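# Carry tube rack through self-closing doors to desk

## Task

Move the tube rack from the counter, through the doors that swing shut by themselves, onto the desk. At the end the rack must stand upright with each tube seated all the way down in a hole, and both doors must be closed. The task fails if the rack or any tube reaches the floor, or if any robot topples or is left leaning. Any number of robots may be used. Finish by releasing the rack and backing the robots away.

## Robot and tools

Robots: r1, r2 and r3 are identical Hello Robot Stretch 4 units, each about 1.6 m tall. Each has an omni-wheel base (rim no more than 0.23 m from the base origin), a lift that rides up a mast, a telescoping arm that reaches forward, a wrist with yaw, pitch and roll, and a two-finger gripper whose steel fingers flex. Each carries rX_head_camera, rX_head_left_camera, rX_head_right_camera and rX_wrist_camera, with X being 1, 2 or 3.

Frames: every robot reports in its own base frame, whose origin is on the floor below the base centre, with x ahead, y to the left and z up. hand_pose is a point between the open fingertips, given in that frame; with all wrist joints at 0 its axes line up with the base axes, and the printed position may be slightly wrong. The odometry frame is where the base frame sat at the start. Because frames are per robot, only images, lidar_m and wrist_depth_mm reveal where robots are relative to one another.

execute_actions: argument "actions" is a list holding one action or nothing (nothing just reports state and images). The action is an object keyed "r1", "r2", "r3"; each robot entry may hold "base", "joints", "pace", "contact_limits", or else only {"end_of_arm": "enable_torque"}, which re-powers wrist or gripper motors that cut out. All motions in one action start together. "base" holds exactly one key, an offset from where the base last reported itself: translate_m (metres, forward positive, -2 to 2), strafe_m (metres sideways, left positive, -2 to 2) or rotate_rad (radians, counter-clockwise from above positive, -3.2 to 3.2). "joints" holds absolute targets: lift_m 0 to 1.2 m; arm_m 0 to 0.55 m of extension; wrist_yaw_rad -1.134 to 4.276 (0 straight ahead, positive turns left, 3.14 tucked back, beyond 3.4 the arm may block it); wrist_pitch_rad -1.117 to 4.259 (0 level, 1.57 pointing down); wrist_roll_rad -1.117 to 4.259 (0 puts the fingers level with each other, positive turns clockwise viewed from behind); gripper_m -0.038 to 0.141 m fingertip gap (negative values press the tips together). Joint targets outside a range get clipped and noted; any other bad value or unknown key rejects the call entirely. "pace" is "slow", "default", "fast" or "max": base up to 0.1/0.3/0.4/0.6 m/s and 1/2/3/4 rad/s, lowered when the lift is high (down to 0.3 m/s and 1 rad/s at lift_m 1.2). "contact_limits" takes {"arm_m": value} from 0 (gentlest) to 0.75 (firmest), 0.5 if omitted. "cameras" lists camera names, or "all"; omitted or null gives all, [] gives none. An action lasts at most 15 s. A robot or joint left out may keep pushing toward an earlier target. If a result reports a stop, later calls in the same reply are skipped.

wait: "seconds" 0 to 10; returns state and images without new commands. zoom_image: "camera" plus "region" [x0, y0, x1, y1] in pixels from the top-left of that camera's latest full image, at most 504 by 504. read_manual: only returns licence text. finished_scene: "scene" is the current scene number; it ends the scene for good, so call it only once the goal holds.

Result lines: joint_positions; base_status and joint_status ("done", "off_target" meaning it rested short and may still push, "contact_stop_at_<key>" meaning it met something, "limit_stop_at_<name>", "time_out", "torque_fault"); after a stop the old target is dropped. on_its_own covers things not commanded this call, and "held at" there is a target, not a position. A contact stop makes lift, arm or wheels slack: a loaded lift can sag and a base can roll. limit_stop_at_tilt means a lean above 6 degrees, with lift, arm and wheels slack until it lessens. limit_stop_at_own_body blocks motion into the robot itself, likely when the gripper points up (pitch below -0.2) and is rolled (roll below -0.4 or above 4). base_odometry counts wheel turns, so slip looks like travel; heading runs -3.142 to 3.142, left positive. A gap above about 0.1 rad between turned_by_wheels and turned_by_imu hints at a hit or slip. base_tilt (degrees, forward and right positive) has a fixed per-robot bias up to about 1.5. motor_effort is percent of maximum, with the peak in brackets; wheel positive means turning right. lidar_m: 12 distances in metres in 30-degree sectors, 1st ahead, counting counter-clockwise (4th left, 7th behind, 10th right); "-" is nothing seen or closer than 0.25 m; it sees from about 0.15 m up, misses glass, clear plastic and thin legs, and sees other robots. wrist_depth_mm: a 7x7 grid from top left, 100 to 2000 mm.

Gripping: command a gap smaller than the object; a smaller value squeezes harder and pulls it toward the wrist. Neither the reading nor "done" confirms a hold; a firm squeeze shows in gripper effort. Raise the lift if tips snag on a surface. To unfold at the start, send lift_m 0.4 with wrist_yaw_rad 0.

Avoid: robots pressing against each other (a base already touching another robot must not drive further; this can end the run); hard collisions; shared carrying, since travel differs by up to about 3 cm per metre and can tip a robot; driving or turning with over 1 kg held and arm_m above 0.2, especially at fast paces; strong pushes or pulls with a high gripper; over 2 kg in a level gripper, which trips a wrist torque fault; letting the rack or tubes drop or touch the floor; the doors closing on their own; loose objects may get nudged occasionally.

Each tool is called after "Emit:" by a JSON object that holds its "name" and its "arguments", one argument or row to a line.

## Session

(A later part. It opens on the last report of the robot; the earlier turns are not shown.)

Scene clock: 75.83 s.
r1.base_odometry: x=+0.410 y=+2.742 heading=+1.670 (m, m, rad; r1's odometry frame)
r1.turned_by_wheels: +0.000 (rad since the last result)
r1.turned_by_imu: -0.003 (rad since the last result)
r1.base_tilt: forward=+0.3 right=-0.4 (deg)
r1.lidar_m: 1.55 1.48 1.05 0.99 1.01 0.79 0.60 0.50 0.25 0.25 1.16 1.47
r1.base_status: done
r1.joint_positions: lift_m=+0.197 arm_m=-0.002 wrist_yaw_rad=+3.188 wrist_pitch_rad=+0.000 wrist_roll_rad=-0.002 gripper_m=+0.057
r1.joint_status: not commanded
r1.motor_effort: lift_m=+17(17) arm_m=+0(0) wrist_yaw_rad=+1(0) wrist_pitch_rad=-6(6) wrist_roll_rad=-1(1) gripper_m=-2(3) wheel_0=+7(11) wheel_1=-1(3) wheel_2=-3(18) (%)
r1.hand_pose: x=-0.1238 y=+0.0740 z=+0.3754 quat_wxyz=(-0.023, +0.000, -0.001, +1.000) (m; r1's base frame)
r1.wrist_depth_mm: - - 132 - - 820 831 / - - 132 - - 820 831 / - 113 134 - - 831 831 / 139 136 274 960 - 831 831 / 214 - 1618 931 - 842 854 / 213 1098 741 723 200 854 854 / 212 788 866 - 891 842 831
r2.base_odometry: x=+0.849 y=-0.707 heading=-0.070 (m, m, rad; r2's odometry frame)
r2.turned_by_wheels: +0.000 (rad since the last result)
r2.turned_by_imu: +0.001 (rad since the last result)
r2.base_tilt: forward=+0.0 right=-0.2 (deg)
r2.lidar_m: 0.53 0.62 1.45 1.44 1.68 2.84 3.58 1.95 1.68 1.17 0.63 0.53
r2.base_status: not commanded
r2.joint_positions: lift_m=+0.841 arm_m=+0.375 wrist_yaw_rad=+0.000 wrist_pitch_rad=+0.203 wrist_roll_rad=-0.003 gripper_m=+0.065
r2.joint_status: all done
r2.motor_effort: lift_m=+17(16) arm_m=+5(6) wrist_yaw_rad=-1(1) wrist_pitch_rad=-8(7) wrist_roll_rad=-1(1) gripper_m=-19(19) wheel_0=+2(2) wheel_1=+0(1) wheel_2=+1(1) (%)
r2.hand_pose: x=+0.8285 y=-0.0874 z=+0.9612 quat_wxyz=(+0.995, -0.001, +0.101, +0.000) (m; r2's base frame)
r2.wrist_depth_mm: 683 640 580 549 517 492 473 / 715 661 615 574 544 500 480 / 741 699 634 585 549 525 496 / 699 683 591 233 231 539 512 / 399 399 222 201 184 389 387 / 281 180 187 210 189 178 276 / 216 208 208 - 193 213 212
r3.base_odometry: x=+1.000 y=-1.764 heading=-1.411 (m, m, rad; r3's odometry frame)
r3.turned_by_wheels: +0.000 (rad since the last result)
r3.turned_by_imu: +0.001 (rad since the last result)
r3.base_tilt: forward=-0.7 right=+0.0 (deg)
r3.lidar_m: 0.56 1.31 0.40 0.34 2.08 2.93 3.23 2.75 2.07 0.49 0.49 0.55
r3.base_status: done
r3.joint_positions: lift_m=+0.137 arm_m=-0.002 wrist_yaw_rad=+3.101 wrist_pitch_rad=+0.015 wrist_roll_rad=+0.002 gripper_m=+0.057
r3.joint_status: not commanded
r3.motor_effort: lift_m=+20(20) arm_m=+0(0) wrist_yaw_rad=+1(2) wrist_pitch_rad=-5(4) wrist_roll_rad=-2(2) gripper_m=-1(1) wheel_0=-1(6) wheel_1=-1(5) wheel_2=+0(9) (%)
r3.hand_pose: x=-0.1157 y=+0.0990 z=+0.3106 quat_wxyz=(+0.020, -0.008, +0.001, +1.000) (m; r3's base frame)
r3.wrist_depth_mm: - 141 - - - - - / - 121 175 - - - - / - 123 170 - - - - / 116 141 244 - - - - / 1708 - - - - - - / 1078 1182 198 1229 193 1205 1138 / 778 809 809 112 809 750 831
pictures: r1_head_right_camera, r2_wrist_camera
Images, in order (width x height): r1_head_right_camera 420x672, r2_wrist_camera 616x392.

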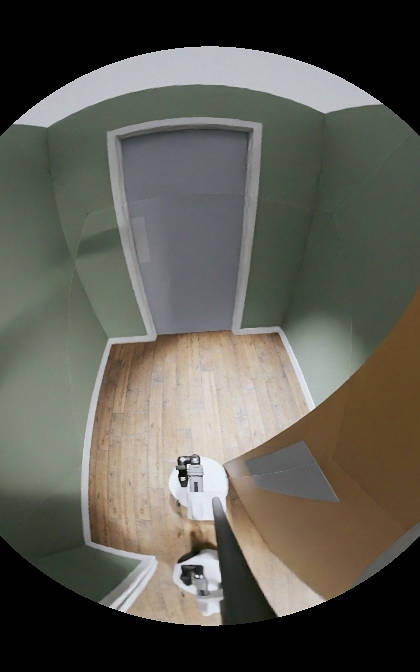

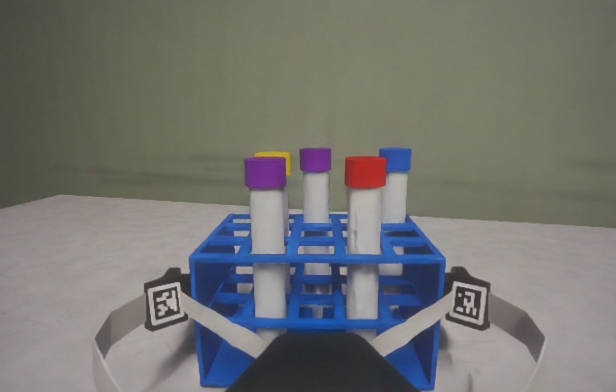

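Emit:
{"name": "execute_actions", "arguments": {
  "actions": [
    {"r2": {"joints": {"lift_m": 0.89}, "pace": "slow"}, "r1": {"base": {"translate_m": 0.1}, "pace": "default"}, "r3": {"base": {"translate_m": 0.27}, "pace": "default"}}
  ],
  "cameras": ["r2_wrist_camera"]
}}

Emit:
{"name": "execute_actions", "arguments": {
  "actions": [
    {"r2": {"joints": {"arm_m": 0.005}, "base": {"translate_m": -0.3}, "pace": "default"}, "r1": {"base": {"translate_m": 1.13}, "pace": "fast"}, "r3": {"base": {"translate_m": 0.3}, "pace": "slow"}}
  ],
  "cameras": ["r2_wrist_camera", "r2_head_right_camera", "r1_head_left_camera", "r3_head_right_camera"]
}}

Scene clock: 88.17 s.
r1.base_odometry: x=+0.400 y=+2.842 heading=+1.670 (m, m, rad; r1's odometry frame)
r1.turned_by_wheels: +0.000 (rad since the last result)
r1.turned_by_imu: -0.002 (rad since the last result)
r1.base_tilt: forward=+0.3 right=-0.4 (deg)
r1.lidar_m: 1.46 1.45 1.05 0.99 1.03 0.46 0.42 0.48 0.25 1.07 1.12 1.47
r1.base_status: done
r1.joint_positions: lift_m=+0.197 arm_m=-0.002 wrist_yaw_rad=+3.188 wrist_pitch_rad=+0.000 wrist_roll_rad=-0.002 gripper_m=+0.057
r1.joint_status: not commanded
r1.motor_effort: lift_m=+17(17) arm_m=+0(0) wrist_yaw_rad=+1(2) wrist_pitch_rad=-6(6) wrist_roll_rad=-2(1) gripper_m=-4(2) wheel_0=+4(14) wheel_1=+0(4) wheel_2=-2(16) (%)
r1.hand_pose: x=-0.1238 y=+0.0740 z=+0.3754 quat_wxyz=(-0.023, +0.000, -0.001, +1.000) (m; r1's base frame)
r1.wrist_depth_mm: - - 132 - - 917 917 / - - 132 - - 917 917 / - 113 134 - - 931 917 / 139 136 273 778 - 946 946 / 213 1756 1618 647 976 946 946 / 213 976 569 585 200 946 946 / 212 798 668 - 798 842 878
r2.base_odometry: x=+0.849 y=-0.707 heading=-0.070 (m, m, rad; r2's odometry frame)
r2.turned_by_wheels: +0.000 (rad since the last result)
r2.turned_by_imu: +0.001 (rad since the last result)
r2.base_tilt: forward=+0.0 right=-0.2 (deg)
r2.lidar_m: 0.54 0.61 1.45 1.45 1.69 2.85 3.57 1.94 1.66 1.20 0.64 0.54
r2.base_status: not commanded
r2.joint_positions: lift_m=+0.890 arm_m=+0.375 wrist_yaw_rad=+0.000 wrist_pitch_rad=+0.203 wrist_roll_rad=-0.003 gripper_m=+0.065
r2.joint_status: all done
r2.motor_effort: lift_m=+22(22) arm_m=+6(5) wrist_yaw_rad=-1(1) wrist_pitch_rad=-7(8) wrist_roll_rad=-1(1) gripper_m=-21(19) wheel_0=+2(2) wheel_1=+0(0) wheel_2=+1(1) (%)
r2.hand_pose: x=+0.8285 y=-0.0874 z=+1.0097 quat_wxyz=(+0.995, -0.001, +0.101, +0.000) (m; r2's base frame)
r2.wrist_depth_mm: 683 634 591 559 525 492 466 / 715 654 621 580 535 504 480 / 741 683 640 597 549 525 496 / 778 715 661 232 232 544 508 / 525 525 222 201 184 539 517 / 370 180 189 211 187 178 366 / 287 276 219 - 193 285 281
r3.base_odometry: x=+1.043 y=-2.031 heading=-1.411 (m, m, rad; r3's odometry frame)
r3.turned_by_wheels: +0.000 (rad since the last result)
r3.turned_by_imu: +0.001 (rad since the last result)
r3.base_tilt: forward=-0.8 right=-0.1 (deg)
r3.lidar_m: 0.40 1.34 0.94 0.68 0.38 3.35 3.51 2.74 0.49 0.41 0.43 0.43
r3.base_status: done
r3.joint_positions: lift_m=+0.137 arm_m=-0.002 wrist_yaw_rad=+3.101 wrist_pitch_rad=+0.015 wrist_roll_rad=+0.002 gripper_m=+0.057
r3.joint_status: not commanded
r3.motor_effort: lift_m=+20(21) arm_m=+0(0) wrist_yaw_rad=+2(1) wrist_pitch_rad=-6(5) wrist_roll_rad=-5(4) gripper_m=-3(0) wheel_0=+1(5) wheel_1=+0(1) wheel_2=+2(8) (%)
r3.hand_pose: x=-0.1157 y=+0.0990 z=+0.3106 quat_wxyz=(+0.020, -0.008, +0.001, +1.000) (m; r3's base frame)
r3.wrist_depth_mm: - 141 - - - - 413 / - 121 176 - - - 397 / - 122 170 - - - 402 / 116 141 244 - - - 399 / 1661 - - - - - 399 / 1078 1182 198 1205 194 1205 397 / 768 788 820 112 798 750 407
pictures: r2_wrist_camera
Images, in order (width x height): r2_wrist_camera 616x392.

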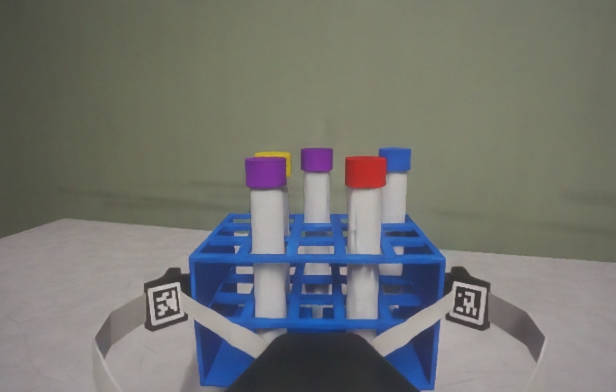

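Scene clock: 92.47 s.
r1.base_odometry: x=+0.288 y=+3.966 heading=+1.671 (m, m, rad; r1's odometry frame)
r1.turned_by_wheels: +0.000 (rad since the last result)
r1.turned_by_imu: -0.007 (rad since the last result)
r1.base_tilt: forward=+0.3 right=-0.3 (deg)
r1.lidar_m: 0.33 0.35 0.48 0.91 1.08 1.44 1.16 1.55 1.07 1.00 0.50 0.35
r1.base_status: done
r1.joint_positions: lift_m=+0.197 arm_m=-0.002 wrist_yaw_rad=+3.188 wrist_pitch_rad=+0.000 wrist_roll_rad=-0.002 gripper_m=+0.057
r1.joint_status: not commanded
r1.motor_effort: lift_m=+17(17) arm_m=+0(0) wrist_yaw_rad=+1(1) wrist_pitch_rad=-7(6) wrist_roll_rad=+0(1) gripper_m=-2(2) wheel_0=+3(17) wheel_1=+2(5) wheel_2=+1(20) (%)
r1.hand_pose: x=-0.1238 y=+0.0740 z=+0.3754 quat_wxyz=(-0.023, +0.000, -0.001, +1.000) (m; r1's base frame)
r1.wrist_depth_mm: - - 131 - - - 1430 / - - 132 - - - 1397 / - 113 134 - - - 1397 / 139 136 274 1430 - - 1430 / 214 1983 1576 1366 1921 1863 1366 / 213 1160 1025 1138 200 1229 1229 / 213 788 878 - 904 831 891
r2.base_odometry: x=+0.550 y=-0.687 heading=-0.070 (m, m, rad; r2's odometry frame)
r2.turned_by_wheels: +0.000 (rad since the last result)
r2.turned_by_imu: +0.001 (rad since the last result)
r2.base_tilt: forward=+0.0 right=-0.2 (deg)
r2.lidar_m: 0.41 0.96 1.52 1.52 1.76 3.00 3.27 1.89 1.59 1.60 0.98 0.47
r2.base_status: done
r2.joint_positions: lift_m=+0.890 arm_m=+0.006 wrist_yaw_rad=+0.000 wrist_pitch_rad=+0.204 wrist_roll_rad=-0.003 gripper_m=+0.065
r2.joint_status: all done
r2.motor_effort: lift_m=+22(22) arm_m=-6(7) wrist_yaw_rad=-1(3) wrist_pitch_rad=-8(9) wrist_roll_rad=+0(1) gripper_m=-16(18) wheel_0=-1(8) wheel_1=+1(6) wheel_2=-1(8) (%)
r2.hand_pose: x=+0.4594 y=-0.0875 z=+1.0097 quat_wxyz=(+0.995, -0.001, +0.102, +0.000) (m; r2's base frame)
r2.wrist_depth_mm: 1397 1366 1255 1182 1118 1060 1008 / 1499 1366 1308 1281 1138 1098 1008 / 1499 1464 1336 1255 1182 1098 1042 / 1537 891 788 233 232 866 866 / 1118 759 220 200 185 564 564 / 1464 180 189 210 188 178 569 / 1537 831 219 - 193 634 585
r3.base_odometry: x=+1.091 y=-2.327 heading=-1.411 (m, m, rad; r3's odometry frame)
r3.turned_by_wheels: +0.000 (rad since the last result)
r3.turned_by_imu: -0.002 (rad since the last result)
r3.base_tilt: forward=-0.7 right=+0.0 (deg)
r3.lidar_m: 1.25 1.31 0.96 0.92 0.68 0.59 3.85 0.71 0.29 0.25 - 0.25
r3.base_status: done
r3.joint_positions: lift_m=+0.137 arm_m=-0.002 wrist_yaw_rad=+3.101 wrist_pitch_rad=+0.015 wrist_roll_rad=+0.002 gripper_m=+0.057
r3.joint_status: not commanded
r3.motor_effort: lift_m=+20(20) arm_m=+0(0) wrist_yaw_rad=+1(2) wrist_pitch_rad=-6(5) wrist_roll_rad=-3(3) gripper_m=-3(6) wheel_0=+6(14) wheel_1=-3(8) wheel_2=-6(13) (%)
r3.hand_pose: x=-0.1157 y=+0.0990 z=+0.3106 quat_wxyz=(+0.020, -0.008, +0.001, +1.000) (m; r3's base frame)
r3.wrist_depth_mm: - 141 - - - 597 597 / - 121 175 - - 591 597 / - 123 170 - - 597 597 / 116 141 243 - - 603 597 / 1661 - - - - 597 603 / 1078 1205 198 1205 194 597 597 / 778 798 809 112 809 591 597
pictures: r1_head_left_camera, r2_head_right_camera, r2_wrist_camera, r3_head_right_camera
Images, in order (width x height): r1_head_left_camera 420x672, r2_head_right_camera 420x672, r2_wrist_camera 616x392, r3_head_right_camera 420x672.

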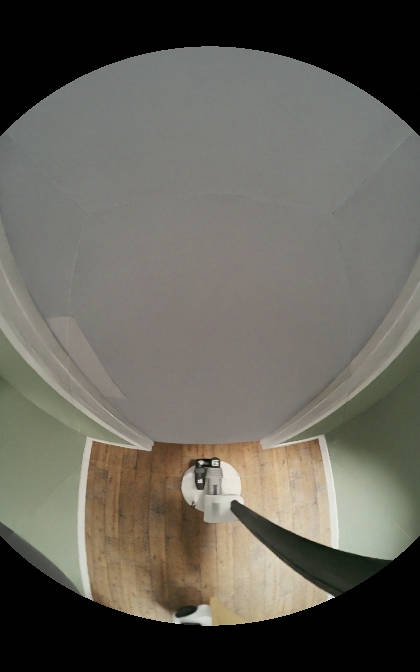

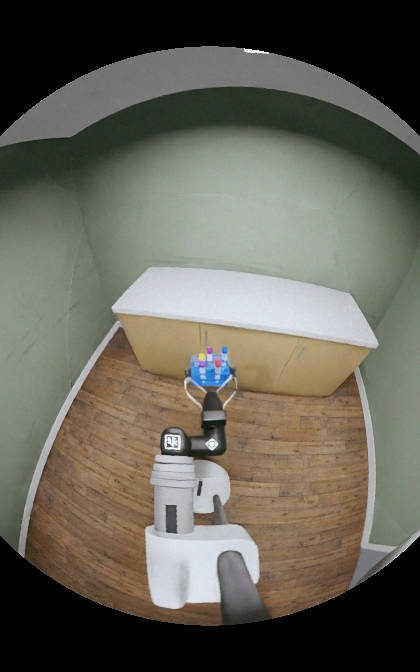

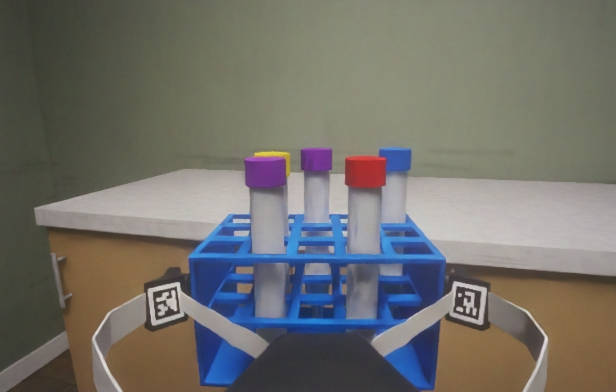

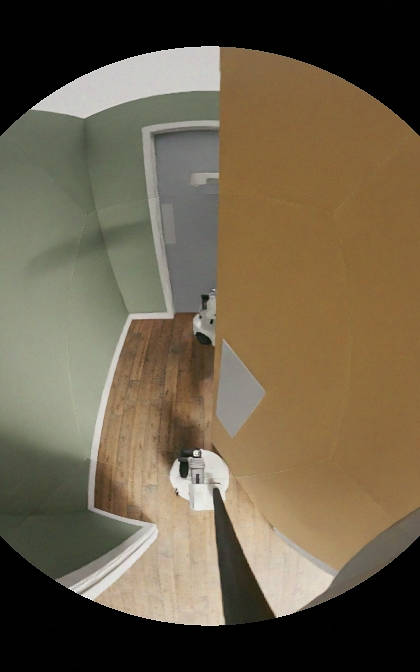

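Emit:
{"name": "execute_actions", "arguments": {
  "actions": [
    {"r2": {"base": {"rotate_rad": -1.82}, "joints": {"wrist_yaw_rad": 0.6}, "pace": "slow"}, "r1": {"base": {"strafe_m": 0.14}, "pace": "default"}, "r3": {"base": {"translate_m": 0.2}, "pace": "slow"}}
  ],
  "cameras": ["r2_head_right_camera", "r2_head_camera"]
}}

Scene clock: 105.50 s.
r1.base_odometry: x=+0.149 y=+3.952 heading=+1.671 (m, m, rad; r1's odometry frame)
r1.turned_by_wheels: +0.000 (rad since the last result)
r1.turned_by_imu: -0.003 (rad since the last result)
r1.base_tilt: forward=+0.2 right=-0.3 (deg)
r1.lidar_m: 0.32 0.34 0.42 0.89 0.92 1.25 1.05 1.20 1.24 1.15 0.50 0.35
r1.base_status: done
r1.joint_positions: lift_m=+0.197 arm_m=-0.002 wrist_yaw_rad=+3.188 wrist_pitch_rad=+0.000 wrist_roll_rad=-0.002 gripper_m=+0.057
r1.joint_status: not commanded
r1.motor_effort: lift_m=+17(17) arm_m=+0(1) wrist_yaw_rad=+1(0) wrist_pitch_rad=-6(7) wrist_roll_rad=+0(0) gripper_m=-2(3) wheel_0=-1(10) wheel_1=+2(11) wheel_2=+0(3) (%)
r1.hand_pose: x=-0.1238 y=+0.0740 z=+0.3754 quat_wxyz=(-0.023, +0.000, -0.001, +1.000) (m; r1's base frame)
r1.wrist_depth_mm: - - 132 - - 1708 1182 / - - 132 - - 1808 1229 / - 113 134 - - 1808 1205 / 139 136 273 - - 1756 1229 / 213 - 1308 1281 - 1708 1205 / 213 1160 1025 1160 200 1229 1118 / 213 788 866 - 904 842 878
r2.base_odometry: x=+0.550 y=-0.687 heading=-1.890 (m, m, rad; r2's odometry frame)
r2.turned_by_wheels: -1.820 (rad since the last result)
r2.turned_by_imu: -1.807 (rad since the last result)
r2.base_tilt: forward=+0.0 right=-0.2 (deg)
r2.lidar_m: 0.41 1.23 0.88 0.82 0.85 1.60 1.52 1.59 2.15 3.23 2.20 1.67
r2.base_status: done
r2.joint_positions: lift_m=+0.890 arm_m=+0.006 wrist_yaw_rad=+0.600 wrist_pitch_rad=+0.204 wrist_roll_rad=-0.003 gripper_m=+0.065
r2.joint_status: all done
r2.motor_effort: lift_m=+21(21) arm_m=-5(5) wrist_yaw_rad=-1(5) wrist_pitch_rad=-8(9) wrist_roll_rad=-1(0) gripper_m=-20(21) wheel_0=+3(5) wheel_1=+0(5) wheel_2=+2(7) (%)
r2.hand_pose: x=+0.4594 y=+0.0873 z=+1.0097 quat_wxyz=(+0.950, -0.031, +0.097, +0.294) (m; r2's base frame)
r2.wrist_depth_mm: 1281 1464 1708 1430 1281 1118 1008 / 1229 1499 1808 1537 1308 1138 1042 / 1281 1537 1808 1576 1336 1182 1060 / 904 1025 1160 234 232 1205 1098 / 798 946 223 200 185 1229 1098 / 809 180 189 211 188 178 1138 / 820 991 219 - 190 1336 1098
r3.base_odometry: x=+1.123 y=-2.524 heading=-1.411 (m, m, rad; r3's odometry frame)
r3.turned_by_wheels: +0.000 (rad since the last result)
r3.turned_by_imu: +0.001 (rad since the last result)
r3.base_tilt: forward=-0.7 right=+0.0 (deg)
r3.lidar_m: 1.05 1.28 0.96 0.90 0.92 0.76 4.07 0.57 0.25 0.25 0.25 1.63
r3.base_status: done
r3.joint_positions: lift_m=+0.137 arm_m=-0.002 wrist_yaw_rad=+3.101 wrist_pitch_rad=+0.015 wrist_roll_rad=+0.002 gripper_m=+0.057
r3.joint_status: not commanded
r3.motor_effort: lift_m=+20(20) arm_m=+0(1) wrist_yaw_rad=+1(1) wrist_pitch_rad=-5(5) wrist_roll_rad=-1(2) gripper_m=-4(2) wheel_0=+6(12) wheel_1=-1(6) wheel_2=-5(12) (%)
r3.hand_pose: x=-0.1157 y=+0.0990 z=+0.3106 quat_wxyz=(+0.020, -0.008, +0.001, +1.000) (m; r3's base frame)
r3.wrist_depth_mm: - 141 - - - 798 788 / - 121 175 - - 788 788 / - 122 169 - - 798 798 / 116 141 244 - - 809 798 / 904 - - - - 798 809 / 946 1205 198 1229 194 798 798 / 768 788 820 113 809 750 778
pictures: r2_head_camera, r2_head_right_camera
Images, in order (width x height): r2_head_camera 420x560, r2_head_right_camera 420x672.

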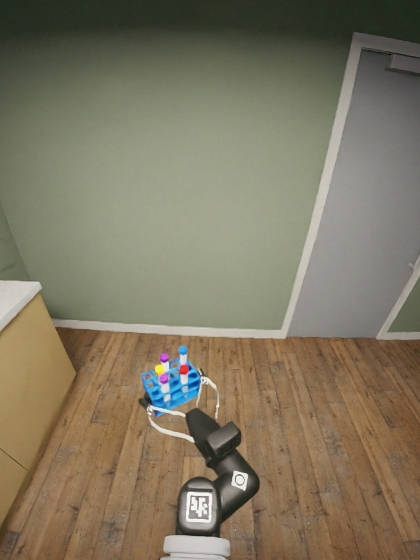

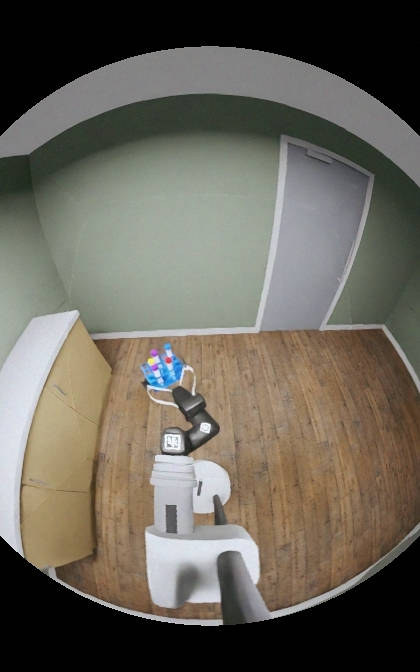

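Emit:
{"name": "execute_actions", "arguments": {
  "actions": [
    {"r2": {"base": {"strafe_m": -1.62}, "pace": "default"}, "r1": {"base": {"translate_m": 0.62}, "pace": "slow"}, "r3": {"base": {"strafe_m": -0.25}, "pace": "slow"}}
  ],
  "cameras": ["r2_head_left_camera", "r3_head_right_camera"]
}}

Scene clock: 118.37 s.
r1.base_odometry: x=+0.087 y=+4.569 heading=+1.670 (m, m, rad; r1's odometry frame)
r1.turned_by_wheels: +0.000 (rad since the last result)
r1.turned_by_imu: -0.005 (rad since the last result)
r1.base_tilt: forward=+0.3 right=-0.4 (deg)
r1.lidar_m: 0.25 0.39 2.09 1.02 0.41 0.49 1.67 1.71 0.43 0.25 - -
r1.base_status: done
r1.joint_positions: lift_m=+0.197 arm_m=-0.002 wrist_yaw_rad=+3.188 wrist_pitch_rad=+0.000 wrist_roll_rad=-0.002 gripper_m=+0.057
r1.joint_status: not commanded
r1.motor_effort: lift_m=+17(17) arm_m=+0(0) wrist_yaw_rad=+1(2) wrist_pitch_rad=-5(6) wrist_roll_rad=-3(0) gripper_m=-2(2) wheel_0=+8(18) wheel_1=+1(20) wheel_2=-12(21) (%)
r1.hand_pose: x=-0.1238 y=+0.0740 z=+0.3754 quat_wxyz=(-0.023, +0.000, -0.001, +1.000) (m; r1's base frame)
r1.wrist_depth_mm: - - 131 - - 1808 404 / - - 132 - - 1863 410 / - 113 134 - - 1863 413 / 138 136 272 - - 1863 410 / 214 - 1808 1863 - 1708 399 / 214 1138 1008 1138 200 1281 394 / 213 809 878 - 891 831 387
r2.base_odometry: x=-0.989 y=-0.179 heading=-1.889 (m, m, rad; r2's odometry frame)
r2.turned_by_wheels: +0.000 (rad since the last result)
r2.turned_by_imu: +0.004 (rad since the last result)
r2.base_tilt: forward=+0.0 right=-0.2 (deg)
r2.lidar_m: 0.42 0.98 2.25 2.46 2.17 1.58 1.49 1.58 1.71 1.61 1.68 1.70
r2.base_status: done
r2.joint_positions: lift_m=+0.890 arm_m=+0.006 wrist_yaw_rad=+0.600 wrist_pitch_rad=+0.204 wrist_roll_rad=-0.003 gripper_m=+0.065
r2.joint_status: not commanded
r2.motor_effort: lift_m=+21(22) arm_m=-6(5) wrist_yaw_rad=-1(0) wrist_pitch_rad=-9(9) wrist_roll_rad=-1(0) gripper_m=-16(16) wheel_0=+0(8) wheel_1=+1(7) wheel_2=-1(2) (%)
r2.hand_pose: x=+0.4594 y=+0.0874 z=+1.0097 quat_wxyz=(+0.950, -0.031, +0.097, +0.294) (m; r2's base frame)
r2.wrist_depth_mm: - - 1756 1499 768 - - / - - 1921 1618 891 - 1098 / - - 1863 1464 809 - 1098 / - - - 231 233 - 1098 / - - 223 201 185 - 1138 / - 181 190 211 187 178 1160 / 1576 1576 220 - 192 1576 1160
r3.base_odometry: x=+0.877 y=-2.564 heading=-1.411 (m, m, rad; r3's odometry frame)
r3.turned_by_wheels: +0.000 (rad since the last result)
r3.turned_by_imu: +0.001 (rad since the last result)
r3.base_tilt: forward=-0.7 right=+0.0 (deg)
r3.lidar_m: 1.55 1.63 1.19 1.16 0.94 0.90 4.08 0.32 0.25 - 0.25 0.27
r3.base_status: done
r3.joint_positions: lift_m=+0.137 arm_m=-0.002 wrist_yaw_rad=+3.101 wrist_pitch_rad=+0.015 wrist_roll_rad=+0.002 gripper_m=+0.057
r3.joint_status: not commanded
r3.motor_effort: lift_m=+20(20) arm_m=+0(1) wrist_yaw_rad=+1(0) wrist_pitch_rad=-5(5) wrist_roll_rad=-1(2) gripper_m=-2(3) wheel_0=+6(11) wheel_1=-4(9) wheel_2=-1(5) (%)
r3.hand_pose: x=-0.1157 y=+0.0990 z=+0.3106 quat_wxyz=(+0.020, -0.008, +0.001, +1.000) (m; r3's base frame)
r3.wrist_depth_mm: - 141 - - - - 788 / - 121 175 - - - 798 / - 122 170 - - - 788 / 116 141 244 - - - 788 / 455 750 - - - - 798 / 469 750 198 1205 193 1182 788 / 469 634 798 112 809 750 788
pictures: r2_head_left_camera, r3_head_right_camera
Images, in order (width x height): r2_head_left_camera 420x672, r3_head_right_camera 420x672.

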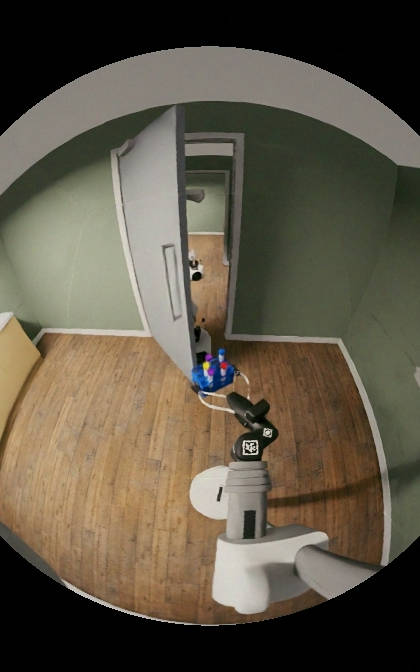

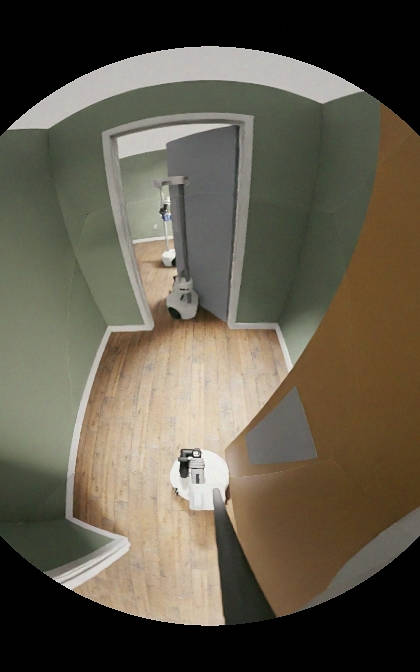

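Emit:
{"name": "execute_actions", "arguments": {
  "actions": [
    {"r2": {"base": {"strafe_m": -0.17}, "pace": "default"}, "r1": {"base": {"translate_m": 0.44}, "pace": "default"}, "r3": {"base": {"strafe_m": -0.04}, "pace": "slow"}}
  ],
  "cameras": []
}}

Emit:
{"name": "execute_actions", "arguments": {
  "actions": [
    {"r1": {"base": {"strafe_m": -0.2}, "pace": "slow"}, "r3": {"base": {"translate_m": 0.17}, "pace": "slow"}}
  ],
  "cameras": ["r2_head_left_camera", "r1_head_right_camera", "r3_head_right_camera"]
}}

Scene clock: 128.23 s.
r1.base_odometry: x=+0.043 y=+5.006 heading=+1.670 (m, m, rad; r1's odometry frame)
r1.turned_by_wheels: +0.000 (rad since the last result)
r1.turned_by_imu: -0.006 (rad since the last result)
r1.base_tilt: forward=+0.3 right=-0.4 (deg)
r1.lidar_m: 2.46 0.64 0.64 1.98 0.99 0.73 2.10 0.60 0.27 0.25 2.44 2.64
r1.base_status: done
r1.joint_positions: lift_m=+0.197 arm_m=-0.002 wrist_yaw_rad=+3.188 wrist_pitch_rad=+0.000 wrist_roll_rad=-0.002 gripper_m=+0.057
r1.joint_status: not commanded
r1.motor_effort: lift_m=+17(17) arm_m=+0(0) wrist_yaw_rad=+2(1) wrist_pitch_rad=-5(7) wrist_roll_rad=-1(2) gripper_m=-3(1) wheel_0=+6(15) wheel_1=-1(6) wheel_2=-5(18) (%)
r1.hand_pose: x=-0.1238 y=+0.0740 z=+0.3754 quat_wxyz=(-0.023, +0.000, -0.001, +1.000) (m; r1's base frame)
r1.wrist_depth_mm: - - 131 - - 750 741 / - - 132 - - 759 750 / - 113 134 - - 750 759 / 138 136 273 - - 768 759 / 213 1983 - - - 768 768 / 213 1138 1008 1118 200 768 778 / 212 788 878 - 831 778 768
r2.base_odometry: x=-1.150 y=-0.126 heading=-1.889 (m, m, rad; r2's odometry frame)
r2.turned_by_wheels: +0.000 (rad since the last result)
r2.turned_by_imu: +0.002 (rad since the last result)
r2.base_tilt: forward=+0.0 right=-0.2 (deg)
r2.lidar_m: 0.41 0.90 1.15 2.62 2.19 1.56 1.50 1.54 1.52 1.43 1.48 1.70
r2.base_status: done
r2.joint_positions: lift_m=+0.890 arm_m=+0.006 wrist_yaw_rad=+0.600 wrist_pitch_rad=+0.204 wrist_roll_rad=-0.003 gripper_m=+0.065
r2.joint_status: not commanded
r2.motor_effort: lift_m=+21(21) arm_m=-6(5) wrist_yaw_rad=+0(1) wrist_pitch_rad=-9(9) wrist_roll_rad=-1(1) gripper_m=-21(16) wheel_0=+0(9) wheel_1=+1(7) wheel_2=+0(1) (%)
r2.hand_pose: x=+0.4594 y=+0.0873 z=+1.0097 quat_wxyz=(+0.950, -0.031, +0.097, +0.294) (m; r2's base frame)
r2.wrist_depth_mm: - - 960 - - - 1025 / - - 976 - - - 1042 / - - 991 1808 - - 1078 / - - 946 235 230 - 1098 / - - 223 200 185 1308 1118 / - 181 189 211 187 179 1182 / 1661 1537 219 - 193 1366 1160
r3.base_odometry: x=+0.837 y=-2.570 heading=-1.411 (m, m, rad; r3's odometry frame)
r3.turned_by_wheels: +0.000 (rad since the last result)
r3.turned_by_imu: +0.001 (rad since the last result)
r3.base_tilt: forward=-0.7 right=+0.0 (deg)
r3.lidar_m: 1.53 1.62 1.27 1.20 0.97 0.95 4.08 0.31 0.25 - 0.25 0.26
r3.base_status: done
r3.joint_positions: lift_m=+0.137 arm_m=-0.002 wrist_yaw_rad=+3.101 wrist_pitch_rad=+0.015 wrist_roll_rad=+0.002 gripper_m=+0.057
r3.joint_status: not commanded
r3.motor_effort: lift_m=+20(19) arm_m=+0(0) wrist_yaw_rad=+1(1) wrist_pitch_rad=-5(5) wrist_roll_rad=-2(1) gripper_m=-6(5) wheel_0=+4(9) wheel_1=-2(8) wheel_2=+0(1) (%)
r3.hand_pose: x=-0.1157 y=+0.0990 z=+0.3106 quat_wxyz=(+0.020, -0.008, +0.001, +1.000) (m; r3's base frame)
r3.wrist_depth_mm: - 141 - - - - 788 / - 121 176 - - - 798 / - 123 170 - - - 809 / 116 141 244 - - - 798 / 430 661 - - - - 809 / 433 661 198 1205 193 1205 809 / 433 569 820 112 798 750 788
pictures: none
No camera images: the call's "cameras" was empty. Leave "cameras" out to get every camera's image.

Scene clock: 131.37 s.
r1.base_odometry: x=+0.242 y=+5.026 heading=+1.670 (m, m, rad; r1's odometry frame)
r1.turned_by_wheels: +0.000 (rad since the last result)
r1.turned_by_imu: -0.001 (rad since the last result)
r1.base_tilt: forward=+0.3 right=-0.4 (deg)
r1.lidar_m: 2.48 1.01 0.78 2.20 0.96 0.85 1.90 0.35 0.25 - 0.25 0.25
r1.base_status: done
r1.joint_positions: lift_m=+0.197 arm_m=-0.002 wrist_yaw_rad=+3.188 wrist_pitch_rad=+0.000 wrist_roll_rad=-0.002 gripper_m=+0.057
r1.joint_status: not commanded
r1.motor_effort: lift_m=+17(17) arm_m=+0(0) wrist_yaw_rad=+2(0) wrist_pitch_rad=-5(7) wrist_roll_rad=-1(1) gripper_m=-3(4) wheel_0=+6(12) wheel_1=-6(11) wheel_2=-3(4) (%)
r1.hand_pose: x=-0.1238 y=+0.0740 z=+0.3754 quat_wxyz=(-0.023, +0.000, -0.001, +1.000) (m; r1's base frame)
r1.wrist_depth_mm: - - 131 - - - 741 / - - 132 - - - 741 / - 113 134 - - - 741 / 139 136 273 - - - 750 / 213 715 - - - 1983 750 / 214 668 1008 1138 200 1205 759 / 213 615 866 - 917 809 759
r2.base_odometry: x=-1.150 y=-0.126 heading=-1.889 (m, m, rad; r2's odometry frame)
r2.turned_by_wheels: +0.000 (rad since the last result)
r2.turned_by_imu: +0.001 (rad since the last result)
r2.base_tilt: forward=+0.0 right=-0.2 (deg)
r2.lidar_m: 0.42 1.01 1.12 2.62 2.18 1.56 1.49 1.58 1.51 1.43 1.49 1.67
r2.base_status: not commanded
r2.joint_positions: lift_m=+0.890 arm_m=+0.006 wrist_yaw_rad=+0.600 wrist_pitch_rad=+0.204 wrist_roll_rad=-0.003 gripper_m=+0.065
r2.joint_status: not commanded
r2.motor_effort: lift_m=+21(21) arm_m=-5(5) wrist_yaw_rad=-1(0) wrist_pitch_rad=-9(8) wrist_roll_rad=-2(1) gripper_m=-16(19) wheel_0=+0(0) wheel_1=+1(0) wheel_2=+0(0) (%)
r2.hand_pose: x=+0.4594 y=+0.0873 z=+1.0097 quat_wxyz=(+0.950, -0.031, +0.097, +0.294) (m; r2's base frame)
r2.wrist_depth_mm: - 946 1118 - - - 1042 / - 946 1138 - - - 1078 / - 976 1138 1756 - - 1078 / - 1008 1182 233 232 - 1098 / - 1042 222 200 185 1366 1118 / - 180 190 211 187 178 1138 / 1661 1078 219 - 191 1366 1160
r3.base_odometry: x=+0.865 y=-2.738 heading=-1.411 (m, m, rad; r3's odometry frame)
r3.turned_by_wheels: +0.000 (rad since the last result)
r3.turned_by_imu: +0.001 (rad since the last result)
r3.base_tilt: forward=-0.7 right=+0.0 (deg)
r3.lidar_m: 1.38 1.50 1.24 1.20 1.18 1.08 0.83 0.29 0.25 0.85 0.91 1.27
r3.base_status: done
r3.joint_positions: lift_m=+0.137 arm_m=-0.002 wrist_yaw_rad=+3.101 wrist_pitch_rad=+0.015 wrist_roll_rad=+0.002 gripper_m=+0.057
r3.joint_status: not commanded
r3.motor_effort: lift_m=+19(20) arm_m=-1(0) wrist_yaw_rad=+1(1) wrist_pitch_rad=-6(4) wrist_roll_rad=-4(2) gripper_m=-2(1) wheel_0=+4(8) wheel_1=-1(1) wheel_2=-1(5) (%)
r3.hand_pose: x=-0.1157 y=+0.0990 z=+0.3106 quat_wxyz=(+0.020, -0.008, +0.001, +1.000) (m; r3's base frame)
r3.wrist_depth_mm: - 141 - - - - 960 / - 121 175 - - - 960 / - 122 170 - - - 946 / 116 142 243 - - - 991 / 421 661 - - - 1708 960 / 433 654 198 1205 194 1042 976 / 430 559 809 112 798 741 820
pictures: r1_head_right_camera, r2_head_left_camera, r3_head_right_camera
Images, in order (width x height): r1_head_right_camera 420x672, r2_head_left_camera 420x672, r3_head_right_camera 420x672.

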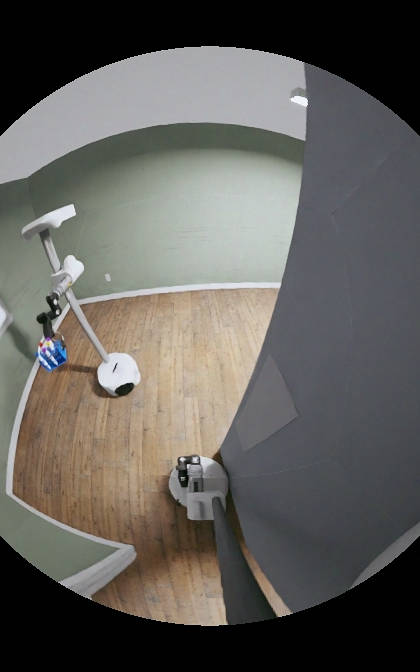

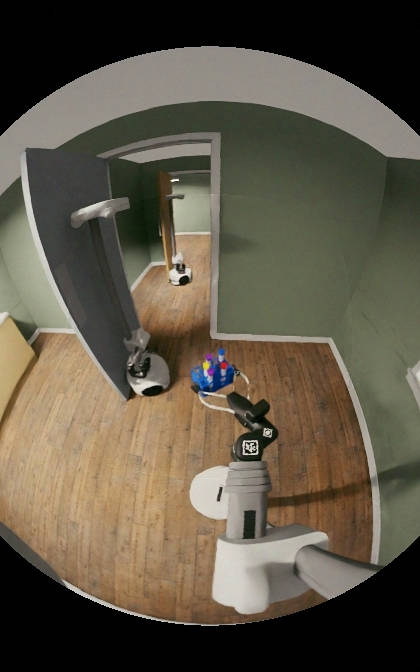

